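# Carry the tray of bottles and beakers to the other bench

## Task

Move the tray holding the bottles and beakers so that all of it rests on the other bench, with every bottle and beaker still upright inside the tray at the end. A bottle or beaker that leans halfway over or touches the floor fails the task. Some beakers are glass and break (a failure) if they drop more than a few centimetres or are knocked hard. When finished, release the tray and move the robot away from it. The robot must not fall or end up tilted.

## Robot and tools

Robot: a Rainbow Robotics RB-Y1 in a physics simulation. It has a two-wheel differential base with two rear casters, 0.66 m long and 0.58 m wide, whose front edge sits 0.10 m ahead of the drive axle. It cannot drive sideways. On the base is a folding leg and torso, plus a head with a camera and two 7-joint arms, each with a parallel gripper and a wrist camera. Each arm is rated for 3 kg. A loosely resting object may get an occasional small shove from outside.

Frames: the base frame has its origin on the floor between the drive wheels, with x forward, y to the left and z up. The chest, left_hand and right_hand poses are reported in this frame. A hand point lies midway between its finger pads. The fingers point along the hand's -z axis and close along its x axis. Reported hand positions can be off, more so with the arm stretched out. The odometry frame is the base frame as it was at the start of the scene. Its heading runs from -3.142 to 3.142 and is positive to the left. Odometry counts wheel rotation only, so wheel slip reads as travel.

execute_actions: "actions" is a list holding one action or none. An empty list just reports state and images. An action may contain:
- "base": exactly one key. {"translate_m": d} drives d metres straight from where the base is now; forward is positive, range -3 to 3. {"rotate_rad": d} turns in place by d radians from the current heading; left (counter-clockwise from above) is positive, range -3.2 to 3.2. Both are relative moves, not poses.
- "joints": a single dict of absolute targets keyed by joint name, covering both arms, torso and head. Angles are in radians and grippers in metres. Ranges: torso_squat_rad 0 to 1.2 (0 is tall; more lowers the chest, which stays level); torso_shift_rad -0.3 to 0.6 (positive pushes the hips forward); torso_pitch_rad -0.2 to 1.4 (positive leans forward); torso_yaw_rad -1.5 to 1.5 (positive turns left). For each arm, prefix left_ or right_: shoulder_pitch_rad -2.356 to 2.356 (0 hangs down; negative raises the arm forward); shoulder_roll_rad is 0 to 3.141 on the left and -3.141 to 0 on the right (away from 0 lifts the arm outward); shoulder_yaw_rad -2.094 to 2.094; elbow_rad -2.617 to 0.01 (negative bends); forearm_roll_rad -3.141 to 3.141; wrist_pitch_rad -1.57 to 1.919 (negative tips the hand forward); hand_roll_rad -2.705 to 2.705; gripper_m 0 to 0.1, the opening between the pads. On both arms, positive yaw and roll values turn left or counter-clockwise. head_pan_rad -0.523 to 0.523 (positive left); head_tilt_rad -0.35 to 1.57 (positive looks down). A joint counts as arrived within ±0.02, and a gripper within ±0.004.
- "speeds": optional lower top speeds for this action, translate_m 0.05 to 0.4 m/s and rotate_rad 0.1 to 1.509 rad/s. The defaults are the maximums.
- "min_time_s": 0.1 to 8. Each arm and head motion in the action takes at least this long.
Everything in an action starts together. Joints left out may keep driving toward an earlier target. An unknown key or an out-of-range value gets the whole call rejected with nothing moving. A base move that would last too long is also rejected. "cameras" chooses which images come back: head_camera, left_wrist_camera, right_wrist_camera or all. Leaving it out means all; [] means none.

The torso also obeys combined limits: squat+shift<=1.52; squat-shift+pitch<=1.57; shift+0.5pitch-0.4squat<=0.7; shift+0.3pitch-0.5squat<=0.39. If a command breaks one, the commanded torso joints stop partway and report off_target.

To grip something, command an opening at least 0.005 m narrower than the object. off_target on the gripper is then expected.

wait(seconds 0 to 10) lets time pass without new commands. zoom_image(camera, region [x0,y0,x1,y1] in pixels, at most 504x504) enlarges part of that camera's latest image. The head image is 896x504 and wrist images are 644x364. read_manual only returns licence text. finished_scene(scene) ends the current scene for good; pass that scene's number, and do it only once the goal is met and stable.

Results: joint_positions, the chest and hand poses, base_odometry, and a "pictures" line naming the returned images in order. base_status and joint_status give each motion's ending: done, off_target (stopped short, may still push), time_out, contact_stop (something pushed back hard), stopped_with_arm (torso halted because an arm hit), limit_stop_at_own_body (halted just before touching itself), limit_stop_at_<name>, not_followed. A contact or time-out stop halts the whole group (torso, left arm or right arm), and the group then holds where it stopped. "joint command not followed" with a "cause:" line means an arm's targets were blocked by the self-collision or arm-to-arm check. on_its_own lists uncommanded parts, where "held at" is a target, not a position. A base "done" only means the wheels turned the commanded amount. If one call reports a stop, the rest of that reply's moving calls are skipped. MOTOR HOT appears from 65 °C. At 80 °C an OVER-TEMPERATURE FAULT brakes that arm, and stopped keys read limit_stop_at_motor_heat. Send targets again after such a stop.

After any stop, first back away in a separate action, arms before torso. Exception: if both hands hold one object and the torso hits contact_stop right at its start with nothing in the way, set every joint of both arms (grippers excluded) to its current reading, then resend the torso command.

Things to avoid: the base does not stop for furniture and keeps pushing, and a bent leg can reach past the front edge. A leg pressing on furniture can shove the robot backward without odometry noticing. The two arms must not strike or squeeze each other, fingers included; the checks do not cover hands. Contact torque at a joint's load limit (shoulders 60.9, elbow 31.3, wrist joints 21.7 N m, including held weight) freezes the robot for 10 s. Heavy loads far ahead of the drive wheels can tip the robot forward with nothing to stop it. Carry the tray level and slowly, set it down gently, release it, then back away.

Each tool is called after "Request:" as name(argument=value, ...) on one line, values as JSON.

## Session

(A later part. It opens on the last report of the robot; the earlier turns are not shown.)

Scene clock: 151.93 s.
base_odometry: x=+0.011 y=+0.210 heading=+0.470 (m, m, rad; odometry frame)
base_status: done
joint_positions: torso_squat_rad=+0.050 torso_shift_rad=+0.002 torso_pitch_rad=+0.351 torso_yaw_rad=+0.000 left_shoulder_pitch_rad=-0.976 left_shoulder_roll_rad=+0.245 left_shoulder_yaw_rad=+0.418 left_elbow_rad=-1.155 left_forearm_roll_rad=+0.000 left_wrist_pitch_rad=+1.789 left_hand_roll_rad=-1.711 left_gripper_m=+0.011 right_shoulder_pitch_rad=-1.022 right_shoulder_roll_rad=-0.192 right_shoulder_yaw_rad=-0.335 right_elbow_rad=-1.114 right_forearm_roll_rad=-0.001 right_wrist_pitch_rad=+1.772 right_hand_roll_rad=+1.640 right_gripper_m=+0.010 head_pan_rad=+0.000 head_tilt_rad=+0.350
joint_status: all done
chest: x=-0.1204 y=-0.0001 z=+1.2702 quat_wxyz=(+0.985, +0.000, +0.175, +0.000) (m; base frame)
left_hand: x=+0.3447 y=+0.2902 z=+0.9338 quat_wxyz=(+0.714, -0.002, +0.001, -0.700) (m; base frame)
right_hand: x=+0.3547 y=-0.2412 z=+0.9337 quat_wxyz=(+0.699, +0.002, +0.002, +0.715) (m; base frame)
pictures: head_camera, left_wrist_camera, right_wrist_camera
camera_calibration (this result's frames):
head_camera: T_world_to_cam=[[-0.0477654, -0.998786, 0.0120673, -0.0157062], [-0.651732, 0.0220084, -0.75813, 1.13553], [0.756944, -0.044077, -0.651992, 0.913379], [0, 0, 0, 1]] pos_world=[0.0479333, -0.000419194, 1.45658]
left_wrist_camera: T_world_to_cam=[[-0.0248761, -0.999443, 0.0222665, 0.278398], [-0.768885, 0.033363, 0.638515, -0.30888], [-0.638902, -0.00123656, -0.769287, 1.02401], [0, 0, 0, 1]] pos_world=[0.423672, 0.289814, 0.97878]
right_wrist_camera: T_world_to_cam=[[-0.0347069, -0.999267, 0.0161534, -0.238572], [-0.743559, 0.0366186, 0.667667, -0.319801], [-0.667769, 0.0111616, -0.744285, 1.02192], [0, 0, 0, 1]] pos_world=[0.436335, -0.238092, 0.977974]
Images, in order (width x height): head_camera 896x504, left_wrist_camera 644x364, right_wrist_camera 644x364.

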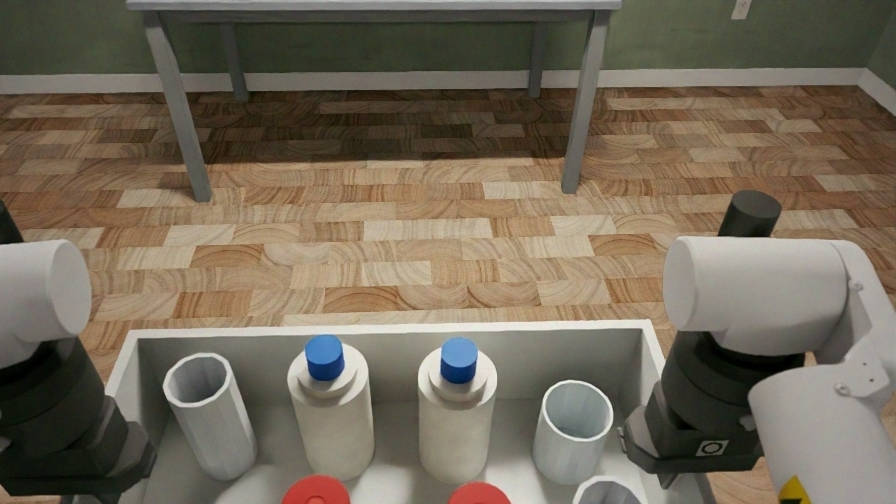

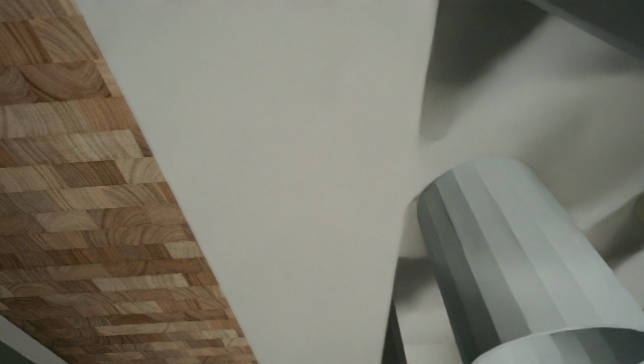

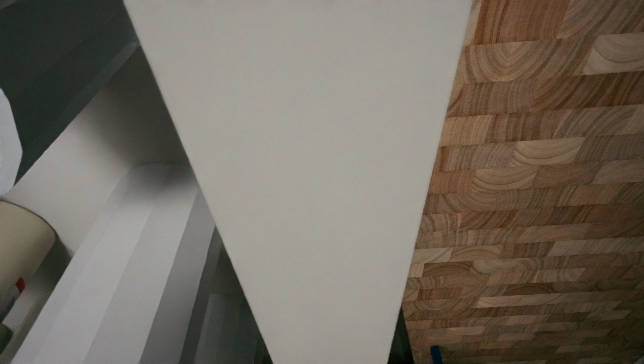

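Request:
execute_actions(actions=[{"base": {"rotate_rad": 3.14}, "speeds": {"rotate_rad": 1.0}, "joints": {"head_tilt_rad": 0.2}}])

Scene clock: 158.37 s.
base_odometry: x=+0.011 y=+0.210 heading=-2.674 (m, m, rad; odometry frame)
base_status: done
joint_positions: torso_squat_rad=+0.050 torso_shift_rad=+0.002 torso_pitch_rad=+0.351 torso_yaw_rad=+0.000 left_shoulder_pitch_rad=-0.976 left_shoulder_roll_rad=+0.245 left_shoulder_yaw_rad=+0.418 left_elbow_rad=-1.155 left_forearm_roll_rad=+0.000 left_wrist_pitch_rad=+1.789 left_hand_roll_rad=-1.711 left_gripper_m=+0.011 right_shoulder_pitch_rad=-1.022 right_shoulder_roll_rad=-0.192 right_shoulder_yaw_rad=-0.335 right_elbow_rad=-1.114 right_forearm_roll_rad=-0.001 right_wrist_pitch_rad=+1.772 right_hand_roll_rad=+1.640 right_gripper_m=+0.010 head_pan_rad=+0.000 head_tilt_rad=+0.200
joint_status: all done
chest: x=-0.1204 y=-0.0001 z=+1.2702 quat_wxyz=(+0.985, +0.000, +0.175, +0.000) (m; base frame)
left_hand: x=+0.3447 y=+0.2903 z=+0.9338 quat_wxyz=(+0.714, -0.002, +0.001, -0.700) (m; base frame)
right_hand: x=+0.3547 y=-0.2412 z=+0.9337 quat_wxyz=(+0.699, +0.002, +0.001, +0.715) (m; base frame)
pictures: head_camera, left_wrist_camera, right_wrist_camera
camera_calibration (this result's frames):
head_camera: T_world_to_cam=[[-0.0489605, -0.998789, 0.0047645, -0.00513919], [-0.531126, 0.0219953, -0.847007, 1.26817], [0.845877, -0.0440005, -0.53156, 0.741446], [0, 0, 0, 1]] pos_world=[0.0461351, -0.000402769, 1.4683]
left_wrist_camera: T_world_to_cam=[[-0.0248245, -0.999444, 0.0222568, 0.278419], [-0.768909, 0.033317, 0.63849, -0.308831], [-0.638876, -0.0012632, -0.769308, 1.02402], [0, 0, 0, 1]] pos_world=[0.423674, 0.289847, 0.978779]
right_wrist_camera: T_world_to_cam=[[-0.0346872, -0.999268, 0.0161177, -0.238516], [-0.7436, 0.0365807, 0.667623, -0.319739], [-0.667724, 0.0111729, -0.744325, 1.02196], [0, 0, 0, 1]] pos_world=[0.436359, -0.238063, 0.977983]
Images, in order (width x height): head_camera 896x504, left_wrist_camera 644x364, right_wrist_camera 644x364.

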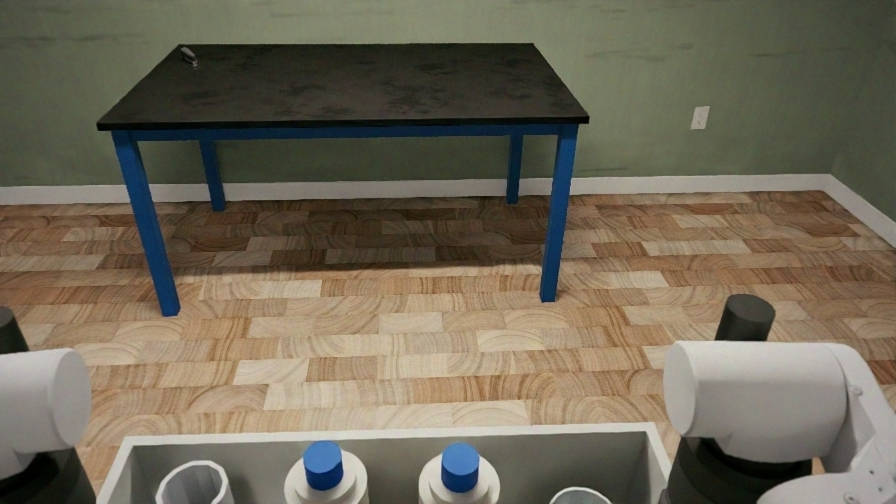

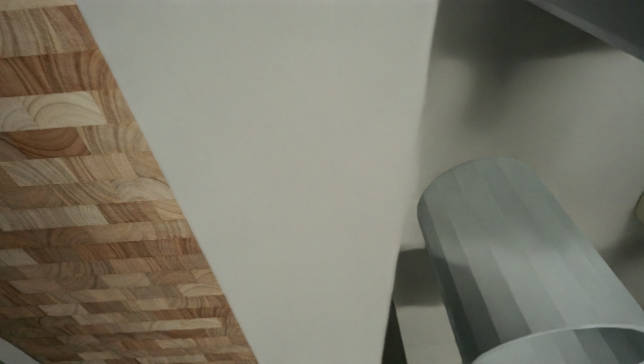

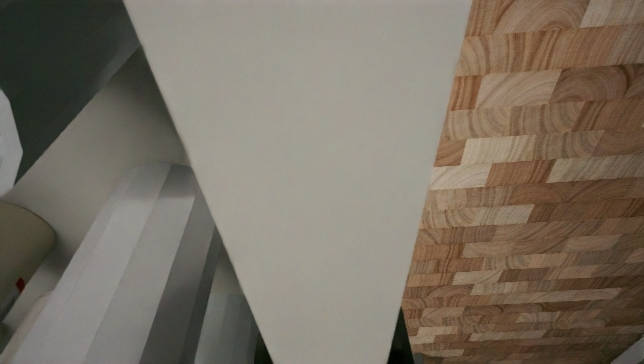

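Request:
execute_actions(actions=[{"base": {"translate_m": 1.72}, "joints": {"head_tilt_rad": 0.75}}])

Scene clock: 166.53 s.
base_odometry: x=-1.524 y=-0.566 heading=-2.674 (m, m, rad; odometry frame)
base_status: done
joint_positions: torso_squat_rad=+0.050 torso_shift_rad=+0.002 torso_pitch_rad=+0.351 torso_yaw_rad=+0.000 left_shoulder_pitch_rad=-0.976 left_shoulder_roll_rad=+0.245 left_shoulder_yaw_rad=+0.418 left_elbow_rad=-1.155 left_forearm_roll_rad=+0.000 left_wrist_pitch_rad=+1.789 left_hand_roll_rad=-1.711 left_gripper_m=+0.011 right_shoulder_pitch_rad=-1.023 right_shoulder_roll_rad=-0.192 right_shoulder_yaw_rad=-0.335 right_elbow_rad=-1.114 right_forearm_roll_rad=-0.001 right_wrist_pitch_rad=+1.772 right_hand_roll_rad=+1.640 right_gripper_m=+0.010 head_pan_rad=+0.000 head_tilt_rad=+0.750
joint_status: all done
chest: x=-0.1204 y=-0.0001 z=+1.2701 quat_wxyz=(+0.985, +0.000, +0.175, +0.000) (m; base frame)
left_hand: x=+0.3448 y=+0.2902 z=+0.9338 quat_wxyz=(+0.714, -0.002, +0.001, -0.700) (m; base frame)
right_hand: x=+0.3548 y=-0.2412 z=+0.9337 quat_wxyz=(+0.699, +0.002, +0.001, +0.715) (m; base frame)
pictures: head_camera, left_wrist_camera, right_wrist_camera
camera_calibration (this result's frames):
head_camera: T_world_to_cam=[[-0.0393759, -0.998779, 0.0298213, -0.0411838], [-0.895513, 0.0220333, -0.444489, 0.673118], [0.443289, -0.0442076, -0.895288, 1.25652], [0, 0, 0, 1]] pos_world=[0.0441621, -0.000416833, 1.42537]
left_wrist_camera: T_world_to_cam=[[-0.0248515, -0.999443, 0.0222659, 0.278405], [-0.768898, 0.0333436, 0.638502, -0.308804], [-0.638889, -0.00125248, -0.769298, 1.02402], [0, 0, 0, 1]] pos_world=[0.423716, 0.289829, 0.978751]
right_wrist_camera: T_world_to_cam=[[-0.0346429, -0.99927, 0.0160881, -0.238471], [-0.743618, 0.0365282, 0.667606, -0.319685], [-0.667707, 0.0111644, -0.744341, 1.022], [0, 0, 0, 1]] pos_world=[0.436412, -0.238029, 0.977977]
Images, in order (width x height): head_camera 896x504, left_wrist_camera 644x364, right_wrist_camera 644x364.

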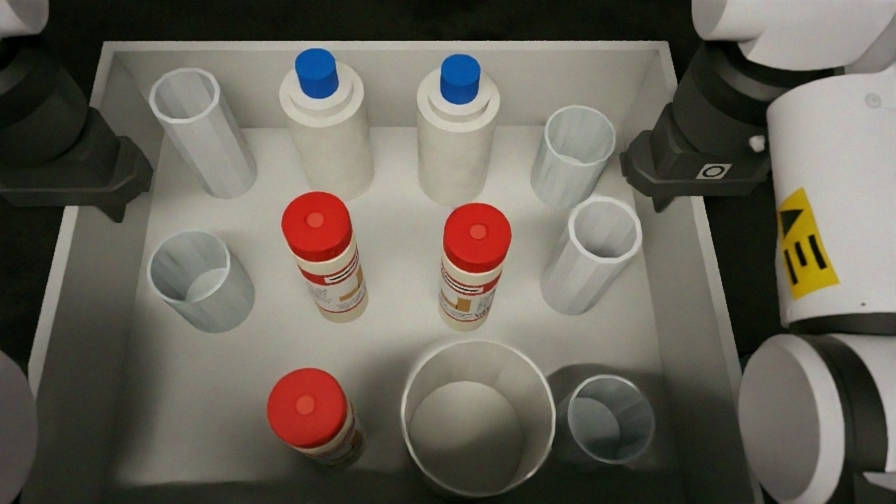

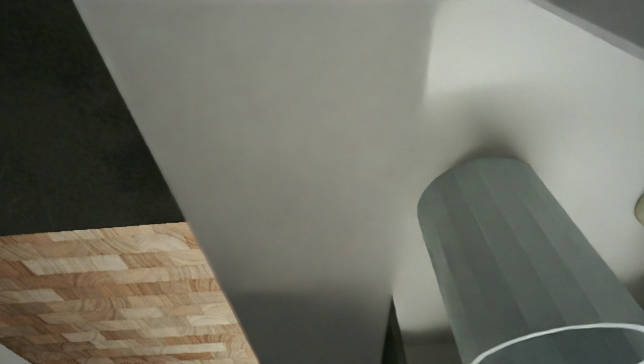

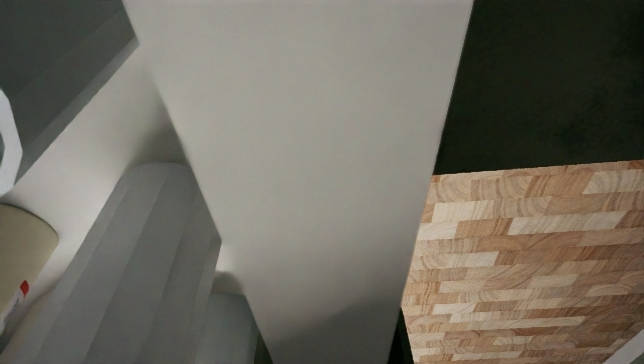

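Request:
execute_actions(actions=[{"base": {"translate_m": 0.205}, "speeds": {"translate_m": 0.15}, "joints": {"torso_squat_rad": 0.25}}])

Scene clock: 170.63 s.
base_odometry: x=-1.707 y=-0.659 heading=-2.673 (m, m, rad; odometry frame)
base_status: done
joint_positions: torso_squat_rad=+0.250 torso_shift_rad=+0.002 torso_pitch_rad=+0.351 torso_yaw_rad=+0.000 left_shoulder_pitch_rad=-0.976 left_shoulder_roll_rad=+0.245 left_shoulder_yaw_rad=+0.418 left_elbow_rad=-1.155 left_forearm_roll_rad=+0.000 left_wrist_pitch_rad=+1.789 left_hand_roll_rad=-1.711 left_gripper_m=+0.011 right_shoulder_pitch_rad=-1.023 right_shoulder_roll_rad=-0.192 right_shoulder_yaw_rad=-0.335 right_elbow_rad=-1.114 right_forearm_roll_rad=-0.001 right_wrist_pitch_rad=+1.772 right_hand_roll_rad=+1.640 right_gripper_m=+0.010 head_pan_rad=+0.000 head_tilt_rad=+0.750
joint_status: all done
chest: x=-0.1205 y=+0.0000 z=+1.2493 quat_wxyz=(+0.985, +0.000, +0.175, +0.000) (m; base frame)
left_hand: x=+0.3447 y=+0.2902 z=+0.9129 quat_wxyz=(+0.714, -0.002, +0.001, -0.700) (m; base frame)
right_hand: x=+0.3547 y=-0.2412 z=+0.9128 quat_wxyz=(+0.699, +0.002, +0.001, +0.715) (m; base frame)
pictures: head_camera, left_wrist_camera, right_wrist_camera
camera_calibration (this result's frames):
head_camera: T_world_to_cam=[[-0.0393778, -0.998779, 0.0298195, -0.040557], [-0.895491, 0.0220336, -0.444533, 0.663852], [0.443333, -0.0442079, -0.895266, 1.23785], [0, 0, 0, 1]] pos_world=[0.0440982, -0.000412053, 1.40451]
left_wrist_camera: T_world_to_cam=[[-0.0248561, -0.999443, 0.0222655, 0.278873], [-0.768935, 0.0333469, 0.638457, -0.295475], [-0.638844, -0.00125117, -0.769336, 1.00799], [0, 0, 0, 1]] pos_world=[0.423678, 0.289832, 0.95792]
right_wrist_camera: T_world_to_cam=[[-0.0346454, -0.99927, 0.0160869, -0.238131], [-0.74366, 0.03653, 0.667559, -0.305743], [-0.66766, 0.0111647, -0.744383, 1.00649], [0, 0, 0, 1]] pos_world=[0.436373, -0.238025, 0.957146]
Images, in order (width x height): head_camera 896x504, left_wrist_camera 644x364, right_wrist_camera 644x364.

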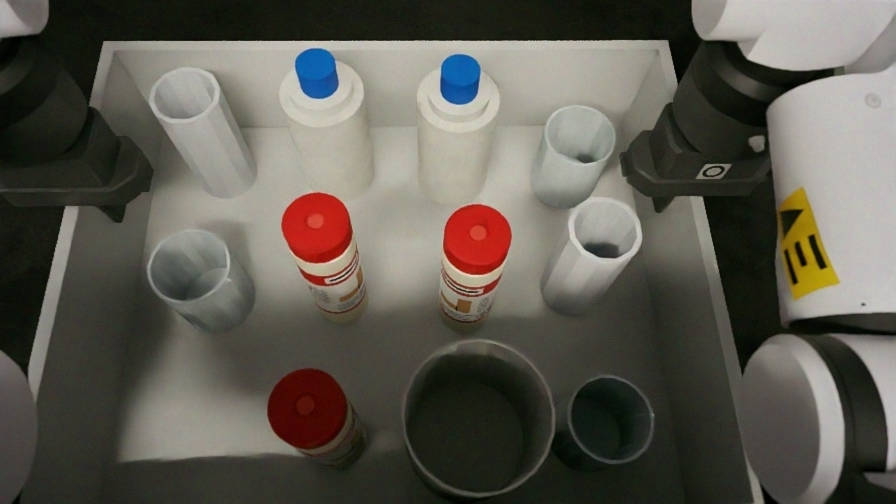

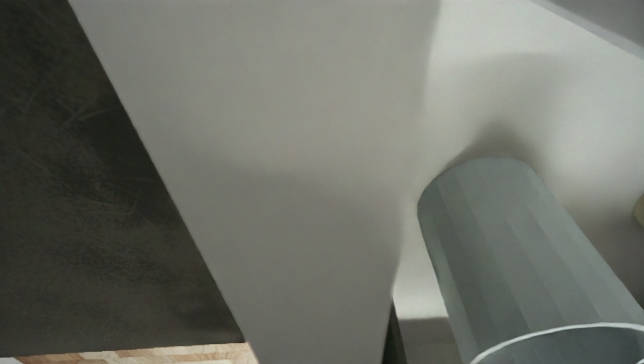

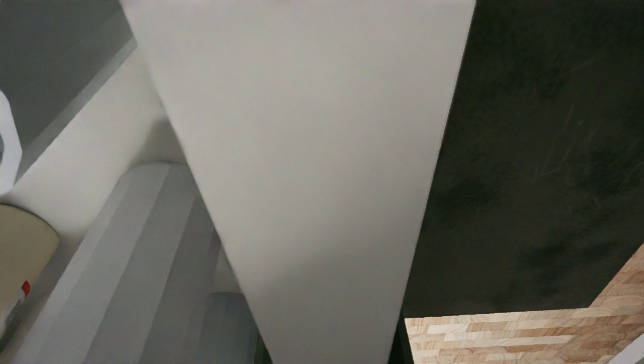

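Request:
execute_actions(actions=[])

Scene clock: 173.40 s.
base_odometry: x=-1.707 y=-0.659 heading=-2.673 (m, m, rad; odometry frame)
base_status: done
joint_positions: torso_squat_rad=+0.250 torso_shift_rad=+0.002 torso_pitch_rad=+0.351 torso_yaw_rad=+0.000 left_shoulder_pitch_rad=-0.976 left_shoulder_roll_rad=+0.245 left_shoulder_yaw_rad=+0.418 left_elbow_rad=-1.155 left_forearm_roll_rad=+0.000 left_wrist_pitch_rad=+1.789 left_hand_roll_rad=-1.711 left_gripper_m=+0.011 right_shoulder_pitch_rad=-1.023 right_shoulder_roll_rad=-0.192 right_shoulder_yaw_rad=-0.335 right_elbow_rad=-1.114 right_forearm_roll_rad=-0.001 right_wrist_pitch_rad=+1.772 right_hand_roll_rad=+1.640 right_gripper_m=+0.010 head_pan_rad=+0.000 head_tilt_rad=+0.750
joint_status: all done
chest: x=-0.1205 y=+0.0000 z=+1.2493 quat_wxyz=(+0.985, +0.000, +0.175, +0.000) (m; base frame)
left_hand: x=+0.3447 y=+0.2902 z=+0.9129 quat_wxyz=(+0.714, -0.002, +0.001, -0.700) (m; base frame)
right_hand: x=+0.3547 y=-0.2412 z=+0.9128 quat_wxyz=(+0.699, +0.002, +0.001, +0.715) (m; base frame)
pictures: head_camera, left_wrist_camera, right_wrist_camera
camera_calibration (this result's frames):
head_camera: T_world_to_cam=[[-0.0393779, -0.998779, 0.0298191, -0.0405569], [-0.895486, 0.0220334, -0.444544, 0.663856], [0.443344, -0.0442078, -0.895261, 1.23785], [0, 0, 0, 1]] pos_world=[0.0440849, -0.000411954, 1.40452]
left_wrist_camera: T_world_to_cam=[[-0.0248561, -0.999443, 0.0222655, 0.278873], [-0.768943, 0.0333468, 0.638448, -0.295474], [-0.638834, -0.00125155, -0.769343, 1.00799], [0, 0, 0, 1]] pos_world=[0.42367, 0.289832, 0.957928]
right_wrist_camera: T_world_to_cam=[[-0.0346453, -0.99927, 0.0160867, -0.238131], [-0.743668, 0.03653, 0.66755, -0.305743], [-0.667651, 0.0111643, -0.744391, 1.00649], [0, 0, 0, 1]] pos_world=[0.436365, -0.238025, 0.957154]
Images, in order (width x height): head_camera 896x504, left_wrist_camera 644x364, right_wrist_camera 644x364.

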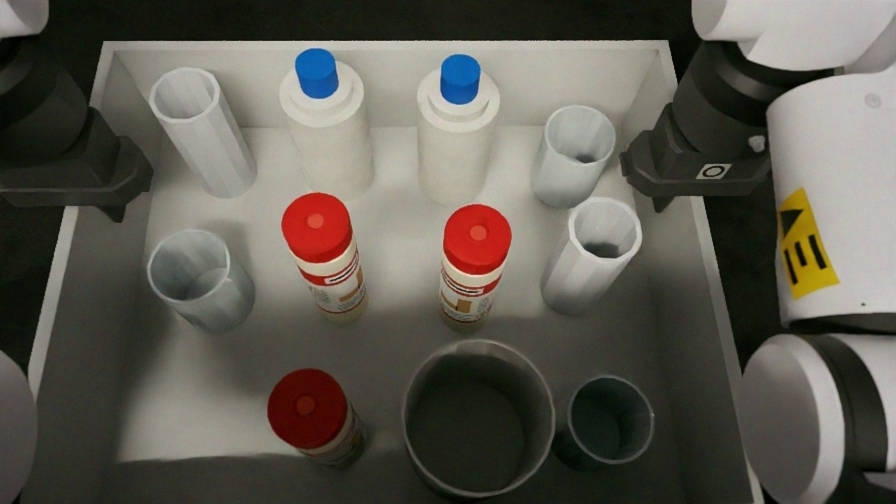

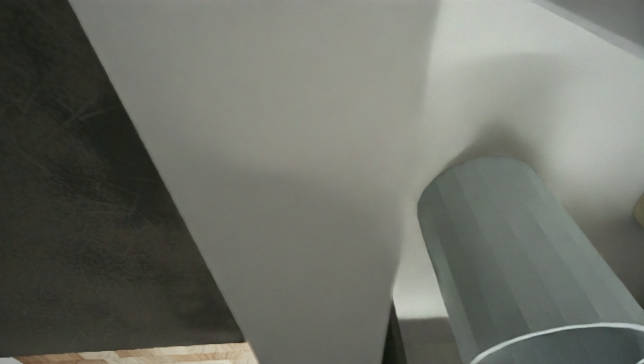

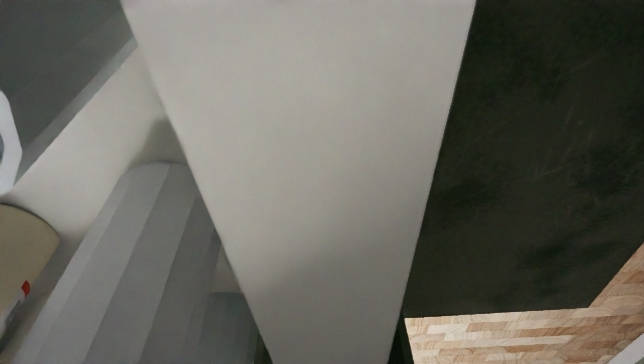

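Request:
execute_actions(actions=[{"joints": {"torso_squat_rad": 0.40}}])

Scene clock: 175.40 s.
base_odometry: x=-1.707 y=-0.659 heading=-2.673 (m, m, rad; odometry frame)
base_status: not commanded
joint_positions: torso_squat_rad=+0.400 torso_shift_rad=+0.002 torso_pitch_rad=+0.351 torso_yaw_rad=+0.000 left_shoulder_pitch_rad=-0.976 left_shoulder_roll_rad=+0.245 left_shoulder_yaw_rad=+0.418 left_elbow_rad=-1.155 left_forearm_roll_rad=+0.000 left_wrist_pitch_rad=+1.789 left_hand_roll_rad=-1.711 left_gripper_m=+0.011 right_shoulder_pitch_rad=-1.023 right_shoulder_roll_rad=-0.192 right_shoulder_yaw_rad=-0.335 right_elbow_rad=-1.114 right_forearm_roll_rad=-0.001 right_wrist_pitch_rad=+1.772 right_hand_roll_rad=+1.640 right_gripper_m=+0.010 head_pan_rad=+0.000 head_tilt_rad=+0.750
joint_status: all done
chest: x=-0.1206 y=+0.0000 z=+1.2158 quat_wxyz=(+0.985, +0.000, +0.175, +0.000) (m; base frame)
left_hand: x=+0.3447 y=+0.2903 z=+0.8795 quat_wxyz=(+0.714, -0.002, +0.001, -0.700) (m; base frame)
right_hand: x=+0.3547 y=-0.2412 z=+0.8794 quat_wxyz=(+0.699, +0.002, +0.001, +0.715) (m; base frame)
pictures: head_camera, left_wrist_camera, right_wrist_camera
camera_calibration (this result's frames):
head_camera: T_world_to_cam=[[-0.03938, -0.998779, 0.0298161, -0.0395509], [-0.895453, 0.0220333, -0.44461, 0.648978], [0.443411, -0.0442076, -0.895228, 1.20788], [0, 0, 0, 1]] pos_world=[0.0439842, -0.000404146, 1.37105]
left_wrist_camera: T_world_to_cam=[[-0.0248576, -0.999443, 0.0222648, 0.279625], [-0.768987, 0.0333474, 0.638394, -0.274108], [-0.638781, -0.00125241, -0.769388, 0.982244], [0, 0, 0, 1]] pos_world=[0.423604, 0.28984, 0.92449]
right_wrist_camera: T_world_to_cam=[[-0.0346503, -0.99927, 0.0160856, -0.237587], [-0.74371, 0.0365336, 0.667503, -0.283407], [-0.667604, 0.0111662, -0.744433, 0.98157], [0, 0, 0, 1]] pos_world=[0.436295, -0.23802, 0.92371]
Images, in order (width x height): head_camera 896x504, left_wrist_camera 644x364, right_wrist_camera 644x364.

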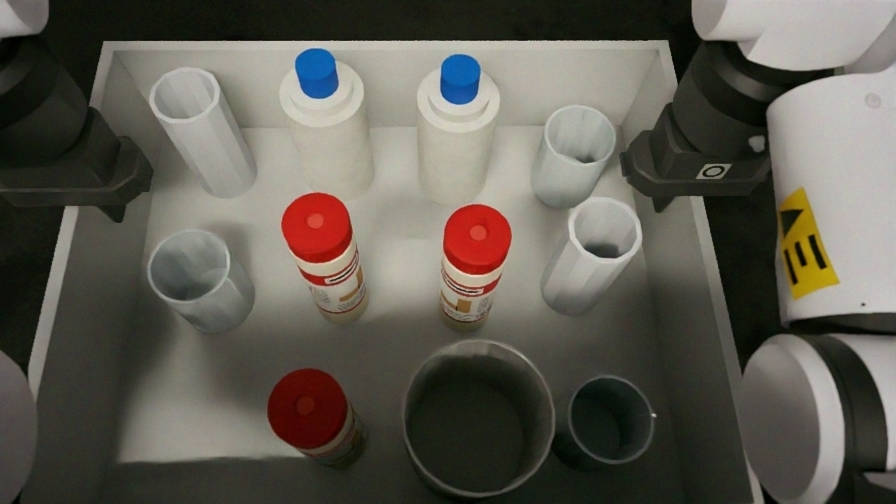

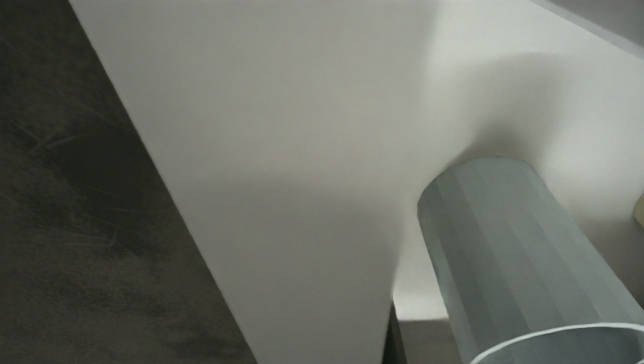

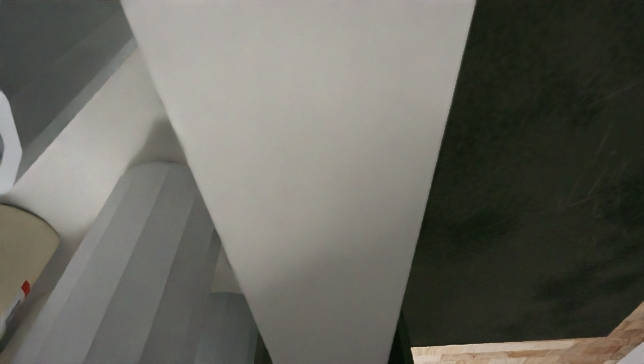

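Request:
execute_actions(actions=[{"joints": {"torso_squat_rad": 0.435}}])

Scene clock: 178.10 s.
base_odometry: x=-1.707 y=-0.659 heading=-2.673 (m, m, rad; odometry frame)
base_status: not commanded
joint_positions: torso_squat_rad=+0.435 torso_shift_rad=+0.001 torso_pitch_rad=+0.351 torso_yaw_rad=+0.000 left_shoulder_pitch_rad=-0.976 left_shoulder_roll_rad=+0.245 left_shoulder_yaw_rad=+0.418 left_elbow_rad=-1.155 left_forearm_roll_rad=+0.000 left_wrist_pitch_rad=+1.789 left_hand_roll_rad=-1.711 left_gripper_m=+0.011 right_shoulder_pitch_rad=-1.023 right_shoulder_roll_rad=-0.192 right_shoulder_yaw_rad=-0.335 right_elbow_rad=-1.114 right_forearm_roll_rad=-0.001 right_wrist_pitch_rad=+1.772 right_hand_roll_rad=+1.640 right_gripper_m=+0.010 head_pan_rad=+0.000 head_tilt_rad=+0.750
joint_status: all done
chest: x=-0.1206 y=+0.0000 z=+1.2059 quat_wxyz=(+0.985, +0.000, +0.175, +0.000) (m; base frame)
left_hand: x=+0.3447 y=+0.2902 z=+0.8697 quat_wxyz=(+0.714, -0.002, +0.001, -0.700) (m; base frame)
right_hand: x=+0.3546 y=-0.2412 z=+0.8695 quat_wxyz=(+0.699, +0.002, +0.002, +0.715) (m; base frame)
pictures: head_camera, left_wrist_camera, right_wrist_camera
camera_calibration (this result's frames):
head_camera: T_world_to_cam=[[-0.0393832, -0.998779, 0.0298119, -0.0392508], [-0.895406, 0.0220333, -0.444706, 0.644631], [0.443506, -0.0442077, -0.89518, 1.19898], [0, 0, 0, 1]] pos_world=[0.0439031, -0.000401858, 1.36115]
left_wrist_camera: T_world_to_cam=[[-0.0248917, -0.999442, 0.0222629, 0.279843], [-0.769136, 0.0333722, 0.638214, -0.267627], [-0.638601, -0.00123694, -0.769537, 0.974765], [0, 0, 0, 1]] pos_world=[0.42361, 0.289824, 0.914691]
right_wrist_camera: T_world_to_cam=[[-0.0346603, -0.999269, 0.016105, -0.23745], [-0.743557, 0.0365515, 0.667673, -0.277079], [-0.667774, 0.0111667, -0.744281, 0.974057], [0, 0, 0, 1]] pos_world=[0.436196, -0.238026, 0.913794]
Images, in order (width x height): head_camera 896x504, left_wrist_camera 644x364, right_wrist_camera 644x364.

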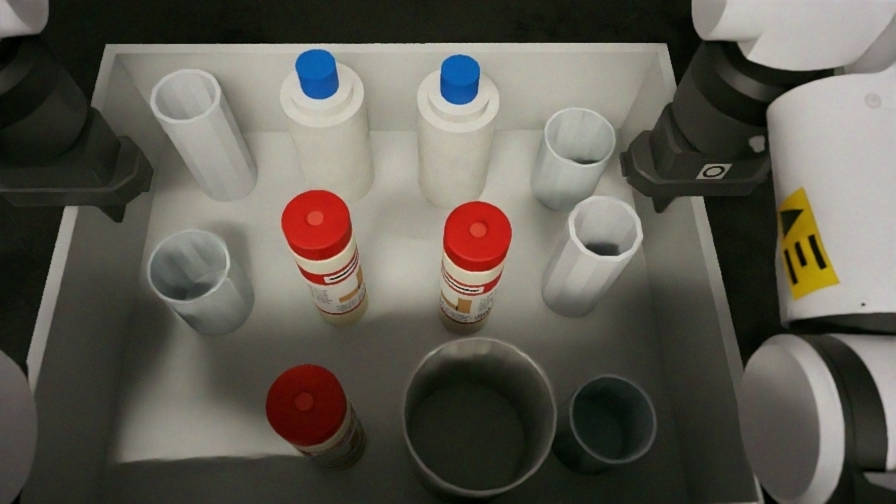

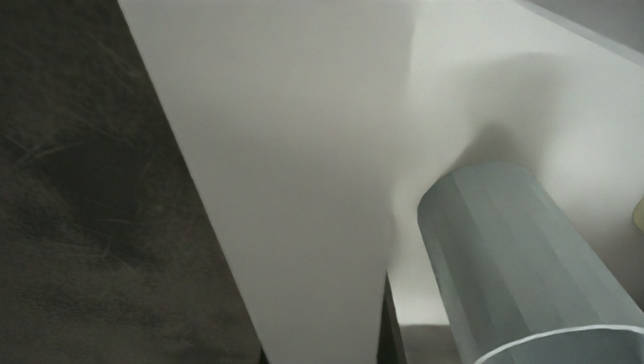

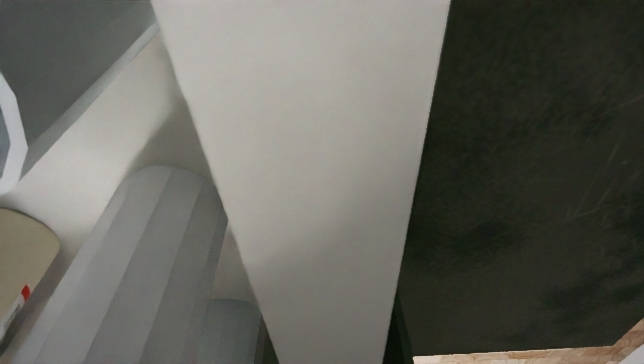

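Request:
execute_actions(actions=[{"joints": {"torso_squat_rad": 0.455}}])

Scene clock: 179.37 s.
base_odometry: x=-1.707 y=-0.659 heading=-2.673 (m, m, rad; odometry frame)
base_status: not commanded
joint_positions: torso_squat_rad=+0.455 torso_shift_rad=+0.001 torso_pitch_rad=+0.351 torso_yaw_rad=+0.000 left_shoulder_pitch_rad=-0.977 left_shoulder_roll_rad=+0.246 left_shoulder_yaw_rad=+0.418 left_elbow_rad=-1.155 left_forearm_roll_rad=+0.000 left_wrist_pitch_rad=+1.789 left_hand_roll_rad=-1.711 left_gripper_m=+0.011 right_shoulder_pitch_rad=-1.023 right_shoulder_roll_rad=-0.192 right_shoulder_yaw_rad=-0.335 right_elbow_rad=-1.114 right_forearm_roll_rad=-0.001 right_wrist_pitch_rad=+1.772 right_hand_roll_rad=+1.640 right_gripper_m=+0.010 head_pan_rad=+0.000 head_tilt_rad=+0.750
joint_status: all done
chest: x=-0.1208 y=+0.0000 z=+1.1999 quat_wxyz=(+0.985, +0.000, +0.174, +0.000) (m; base frame)
left_hand: x=+0.3449 y=+0.2902 z=+0.8642 quat_wxyz=(+0.714, -0.001, +0.000, -0.700) (m; base frame)
right_hand: x=+0.3546 y=-0.2411 z=+0.8639 quat_wxyz=(+0.699, +0.002, +0.001, +0.715) (m; base frame)
pictures: head_camera, left_wrist_camera, right_wrist_camera
camera_calibration (this result's frames):
head_camera: T_world_to_cam=[[-0.0393953, -0.998779, 0.0297961, -0.0390621], [-0.895225, 0.0220333, -0.445069, 0.642217], [0.443869, -0.0442078, -0.895001, 1.19355], [0, 0, 0, 1]] pos_world=[0.0436111, -0.000400381, 1.35522]
left_wrist_camera: T_world_to_cam=[[-0.0250039, -0.999443, 0.0221, 0.28016], [-0.769946, 0.0333532, 0.637237, -0.262862], [-0.637619, -0.00108242, -0.770351, 0.971047], [0, 0, 0, 1]] pos_world=[0.423774, 0.289822, 0.909361]
right_wrist_camera: T_world_to_cam=[[-0.0346113, -0.999271, 0.0161113, -0.23736], [-0.744083, 0.0365279, 0.667088, -0.272606], [-0.66719, 0.0111006, -0.744805, 0.97014], [0, 0, 0, 1]] pos_world=[0.436211, -0.237998, 0.908241]
Images, in order (width x height): head_camera 896x504, left_wrist_camera 644x364, right_wrist_camera 644x364.

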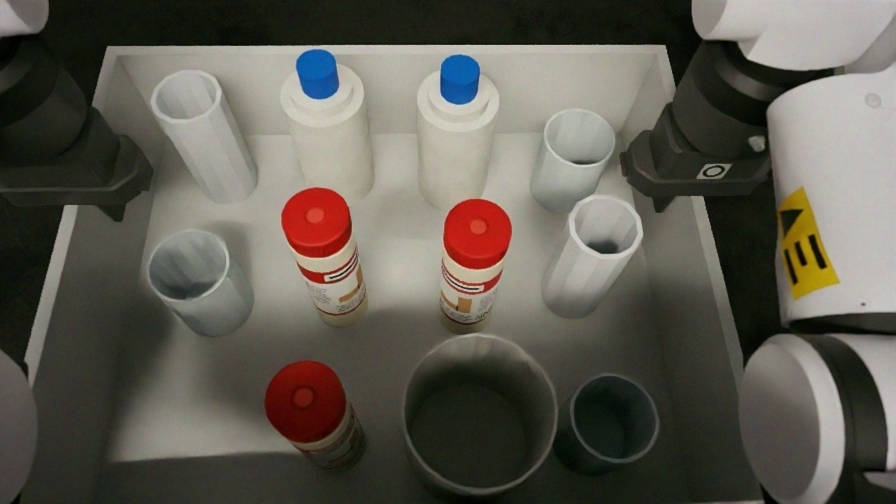

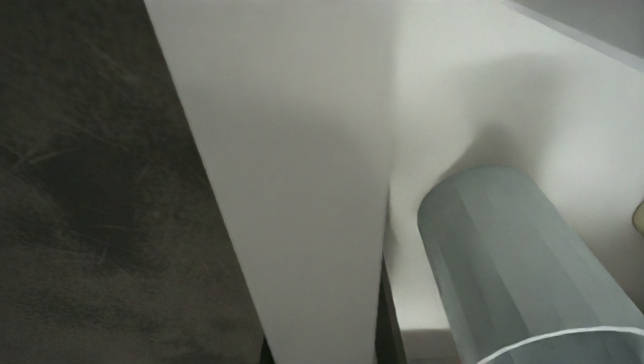

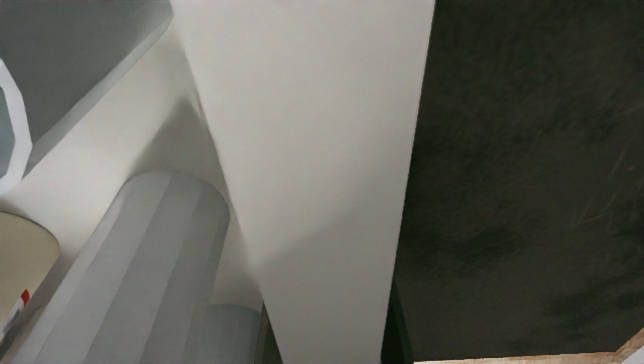

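Request:
execute_actions(actions=[{"joints": {"torso_squat_rad": 0.468}}])

Scene clock: 180.67 s.
base_odometry: x=-1.707 y=-0.659 heading=-2.673 (m, m, rad; odometry frame)
base_status: not commanded
joint_positions: torso_squat_rad=+0.468 torso_shift_rad=+0.000 torso_pitch_rad=+0.349 torso_yaw_rad=+0.000 left_shoulder_pitch_rad=-0.979 left_shoulder_roll_rad=+0.247 left_shoulder_yaw_rad=+0.418 left_elbow_rad=-1.157 left_forearm_roll_rad=+0.000 left_wrist_pitch_rad=+1.789 left_hand_roll_rad=-1.711 left_gripper_m=+0.011 right_shoulder_pitch_rad=-1.025 right_shoulder_roll_rad=-0.192 right_shoulder_yaw_rad=-0.335 right_elbow_rad=-1.116 right_forearm_roll_rad=-0.001 right_wrist_pitch_rad=+1.773 right_hand_roll_rad=+1.640 right_gripper_m=+0.010 head_pan_rad=+0.000 head_tilt_rad=+0.750
joint_status: all done
chest: x=-0.1220 y=+0.0000 z=+1.1960 quat_wxyz=(+0.985, +0.000, +0.173, +0.000) (m; base frame)
left_hand: x=+0.3456 y=+0.2903 z=+0.8628 quat_wxyz=(+0.714, +0.001, -0.001, -0.700) (m; base frame)
right_hand: x=+0.3554 y=-0.2411 z=+0.8624 quat_wxyz=(+0.699, +0.000, -0.001, +0.715) (m; base frame)
pictures: head_camera, left_wrist_camera, right_wrist_camera
camera_calibration (this result's frames):
head_camera: T_world_to_cam=[[-0.0394659, -0.99878, 0.0296956, -0.038885], [-0.894261, 0.0220458, -0.447002, 0.641865], [0.445801, -0.0441969, -0.89404, 1.18967], [0, 0, 0, 1]] pos_world=[0.0421023, -0.000408038, 1.35169]
left_wrist_camera: T_world_to_cam=[[-0.0253735, -0.99945, 0.0213513, 0.281088], [-0.773432, 0.0331585, 0.633011, -0.256457], [-0.633371, -0.000452083, -0.773848, 0.971748], [0, 0, 0, 1]] pos_world=[0.424257, 0.289877, 0.908325]
right_wrist_camera: T_world_to_cam=[[-0.0343679, -0.999278, 0.0161982, -0.237433], [-0.747854, 0.0364656, 0.662861, -0.266112], [-0.662973, 0.0106673, -0.748567, 0.971194], [0, 0, 0, 1]] pos_world=[0.436703, -0.237917, 0.907246]
Images, in order (width x height): head_camera 896x504, left_wrist_camera 644x364, right_wrist_camera 644x364.

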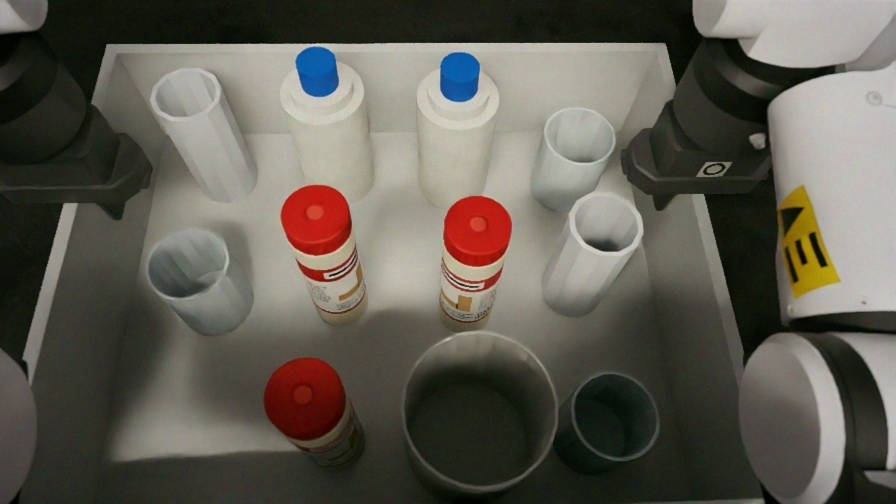

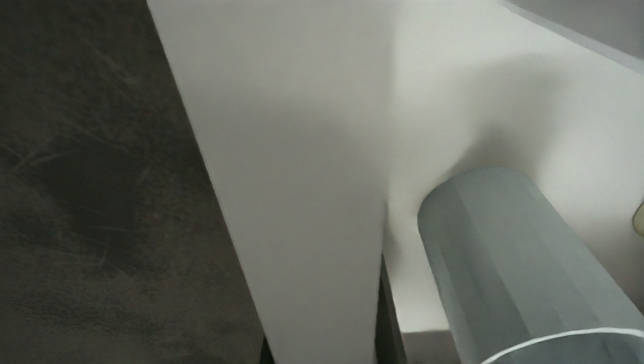

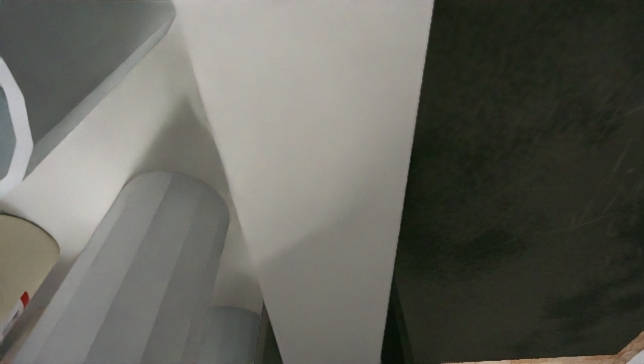

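Request:
execute_actions(actions=[{"joints": {"left_gripper_m": 0.04, "right_gripper_m": 0.04}}])

Scene clock: 185.77 s.
base_odometry: x=-1.707 y=-0.659 heading=-2.673 (m, m, rad; odometry frame)
base_status: not commanded
joint_positions: torso_squat_rad=+0.468 torso_shift_rad=+0.001 torso_pitch_rad=+0.349 torso_yaw_rad=+0.000 left_shoulder_pitch_rad=-0.978 left_shoulder_roll_rad=+0.247 left_shoulder_yaw_rad=+0.418 left_elbow_rad=-1.156 left_forearm_roll_rad=+0.000 left_wrist_pitch_rad=+1.789 left_hand_roll_rad=-1.711 left_gripper_m=+0.040 right_shoulder_pitch_rad=-1.025 right_shoulder_roll_rad=-0.193 right_shoulder_yaw_rad=-0.335 right_elbow_rad=-1.115 right_forearm_roll_rad=+0.000 right_wrist_pitch_rad=+1.772 right_hand_roll_rad=+1.640 right_gripper_m=+0.040 head_pan_rad=+0.000 head_tilt_rad=+0.750
joint_status: all done
chest: x=-0.1215 y=+0.0000 z=+1.1959 quat_wxyz=(+0.985, +0.000, +0.174, +0.000) (m; base frame)
left_hand: x=+0.3454 y=+0.2907 z=+0.8617 quat_wxyz=(+0.714, +0.000, +0.000, -0.700) (m; base frame)
right_hand: x=+0.3556 y=-0.2416 z=+0.8619 quat_wxyz=(+0.699, +0.000, +0.000, +0.715) (m; base frame)
pictures: head_camera, left_wrist_camera, right_wrist_camera
camera_calibration (this result's frames):
head_camera: T_world_to_cam=[[-0.0394386, -0.998777, 0.0298079, -0.0389531], [-0.894663, 0.0220108, -0.446199, 0.641281], [0.444998, -0.0442655, -0.894437, 1.18976], [0, 0, 0, 1]] pos_world=[0.0427518, -0.000355122, 1.35147]
left_wrist_camera: T_world_to_cam=[[-0.0248772, -0.999469, 0.0210662, 0.281512], [-0.772155, 0.0325949, 0.634597, -0.257642], [-0.634947, -0.000479352, -0.772556, 0.970242], [0, 0, 0, 1]] pos_world=[0.424115, 0.290225, 0.907135]
right_wrist_camera: T_world_to_cam=[[-0.0349424, -0.999238, 0.0173954, -0.238778], [-0.747302, 0.0376816, 0.663415, -0.265955], [-0.663565, 0.0101817, -0.74805, 0.970568], [0, 0, 0, 1]] pos_world=[0.436943, -0.238457, 0.906625]
Images, in order (width x height): head_camera 896x504, left_wrist_camera 644x364, right_wrist_camera 644x364.

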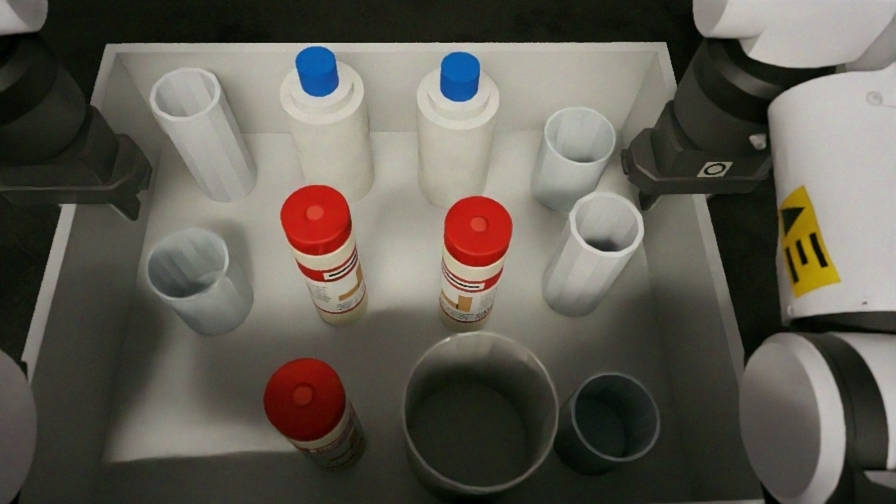

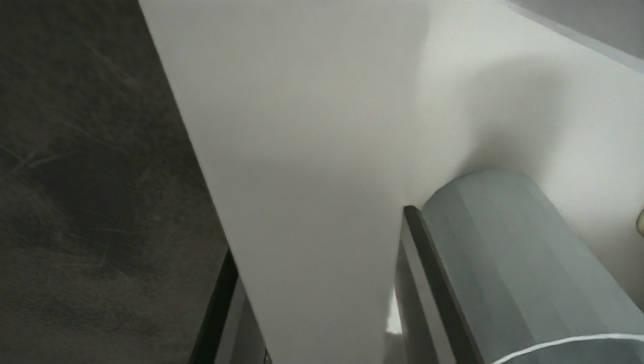

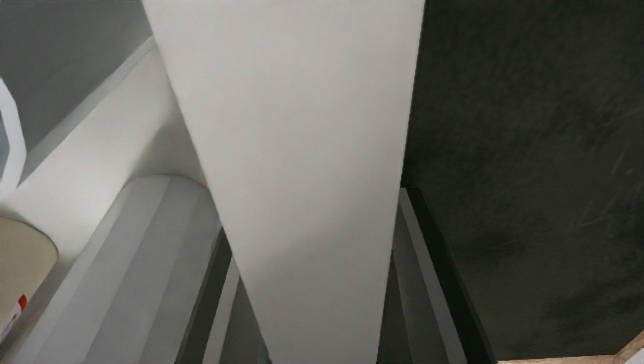

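Request:
execute_actions(actions=[{"joints": {"torso_squat_rad": 0.0}}])

Scene clock: 189.80 s.
base_odometry: x=-1.707 y=-0.659 heading=-2.673 (m, m, rad; odometry frame)
base_status: not commanded
joint_positions: torso_squat_rad=+0.000 torso_shift_rad=+0.001 torso_pitch_rad=+0.350 torso_yaw_rad=+0.000 left_shoulder_pitch_rad=-0.978 left_shoulder_roll_rad=+0.247 left_shoulder_yaw_rad=+0.418 left_elbow_rad=-1.156 left_forearm_roll_rad=+0.000 left_wrist_pitch_rad=+1.789 left_hand_roll_rad=-1.711 left_gripper_m=+0.040 right_shoulder_pitch_rad=-1.024 right_shoulder_roll_rad=-0.193 right_shoulder_yaw_rad=-0.335 right_elbow_rad=-1.115 right_forearm_roll_rad=+0.000 right_wrist_pitch_rad=+1.772 right_hand_roll_rad=+1.640 right_gripper_m=+0.040 head_pan_rad=+0.000 head_tilt_rad=+0.750
joint_status: all done
chest: x=-0.1210 y=+0.0000 z=+1.2711 quat_wxyz=(+0.985, +0.000, +0.174, +0.000) (m; base frame)
left_hand: x=+0.3456 y=+0.2907 z=+0.9366 quat_wxyz=(+0.714, +0.000, +0.000, -0.700) (m; base frame)
right_hand: x=+0.3554 y=-0.2418 z=+0.9363 quat_wxyz=(+0.700, +0.000, +0.001, +0.715) (m; base frame)
pictures: head_camera, left_wrist_camera, right_wrist_camera
camera_calibration (this result's frames):
head_camera: T_world_to_cam=[[-0.039417, -0.998777, 0.0298366, -0.0412261], [-0.894994, 0.0220117, -0.445534, 0.674369], [0.444333, -0.0442652, -0.894768, 1.25717], [0, 0, 0, 1]] pos_world=[0.0433316, -0.000370919, 1.42656]
left_wrist_camera: T_world_to_cam=[[-0.0248213, -0.99947, 0.0210729, 0.279922], [-0.7716, 0.0325564, 0.635274, -0.305801], [-0.635623, -0.000491521, -0.771999, 1.02786], [0, 0, 0, 1]] pos_world=[0.424321, 0.290235, 0.981873]
right_wrist_camera: T_world_to_cam=[[-0.0351713, -0.999227, 0.0175475, -0.240306], [-0.746101, 0.0379354, 0.664751, -0.317048], [-0.664903, 0.010288, -0.746859, 1.02551], [0, 0, 0, 1]] pos_world=[0.436865, -0.238643, 0.980888]
Images, in order (width x height): head_camera 896x504, left_wrist_camera 644x364, right_wrist_camera 644x364.

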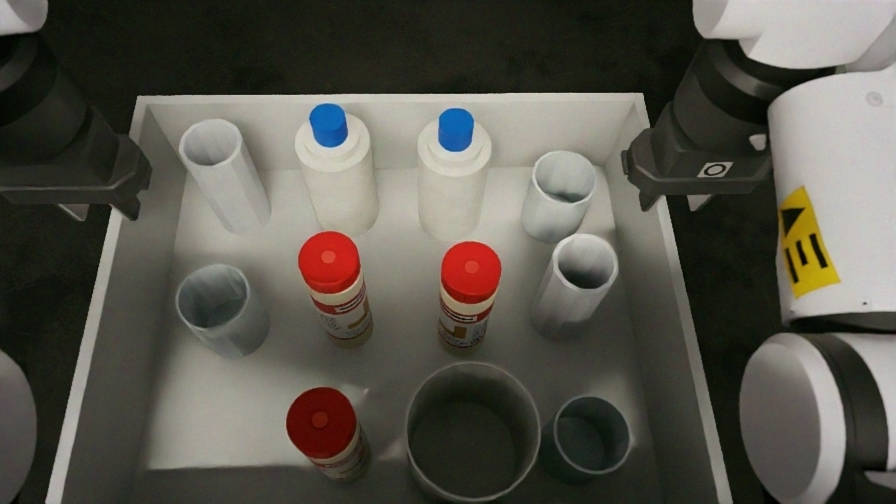

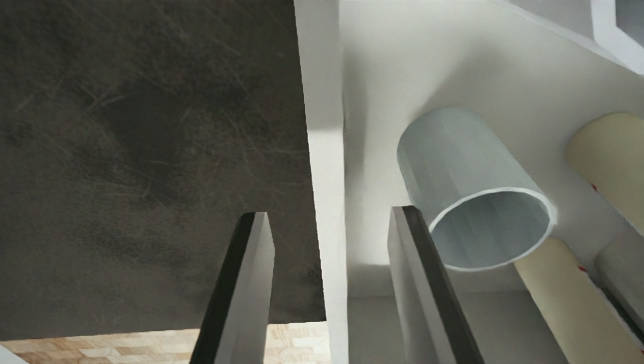

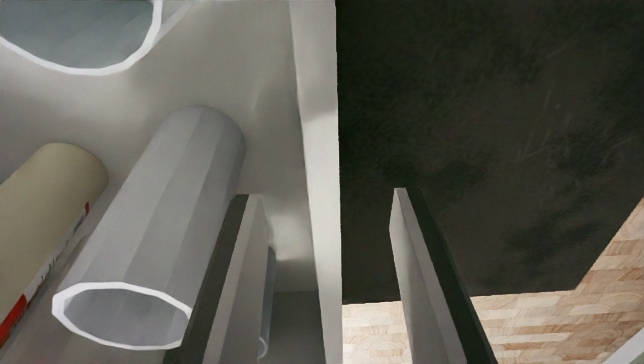

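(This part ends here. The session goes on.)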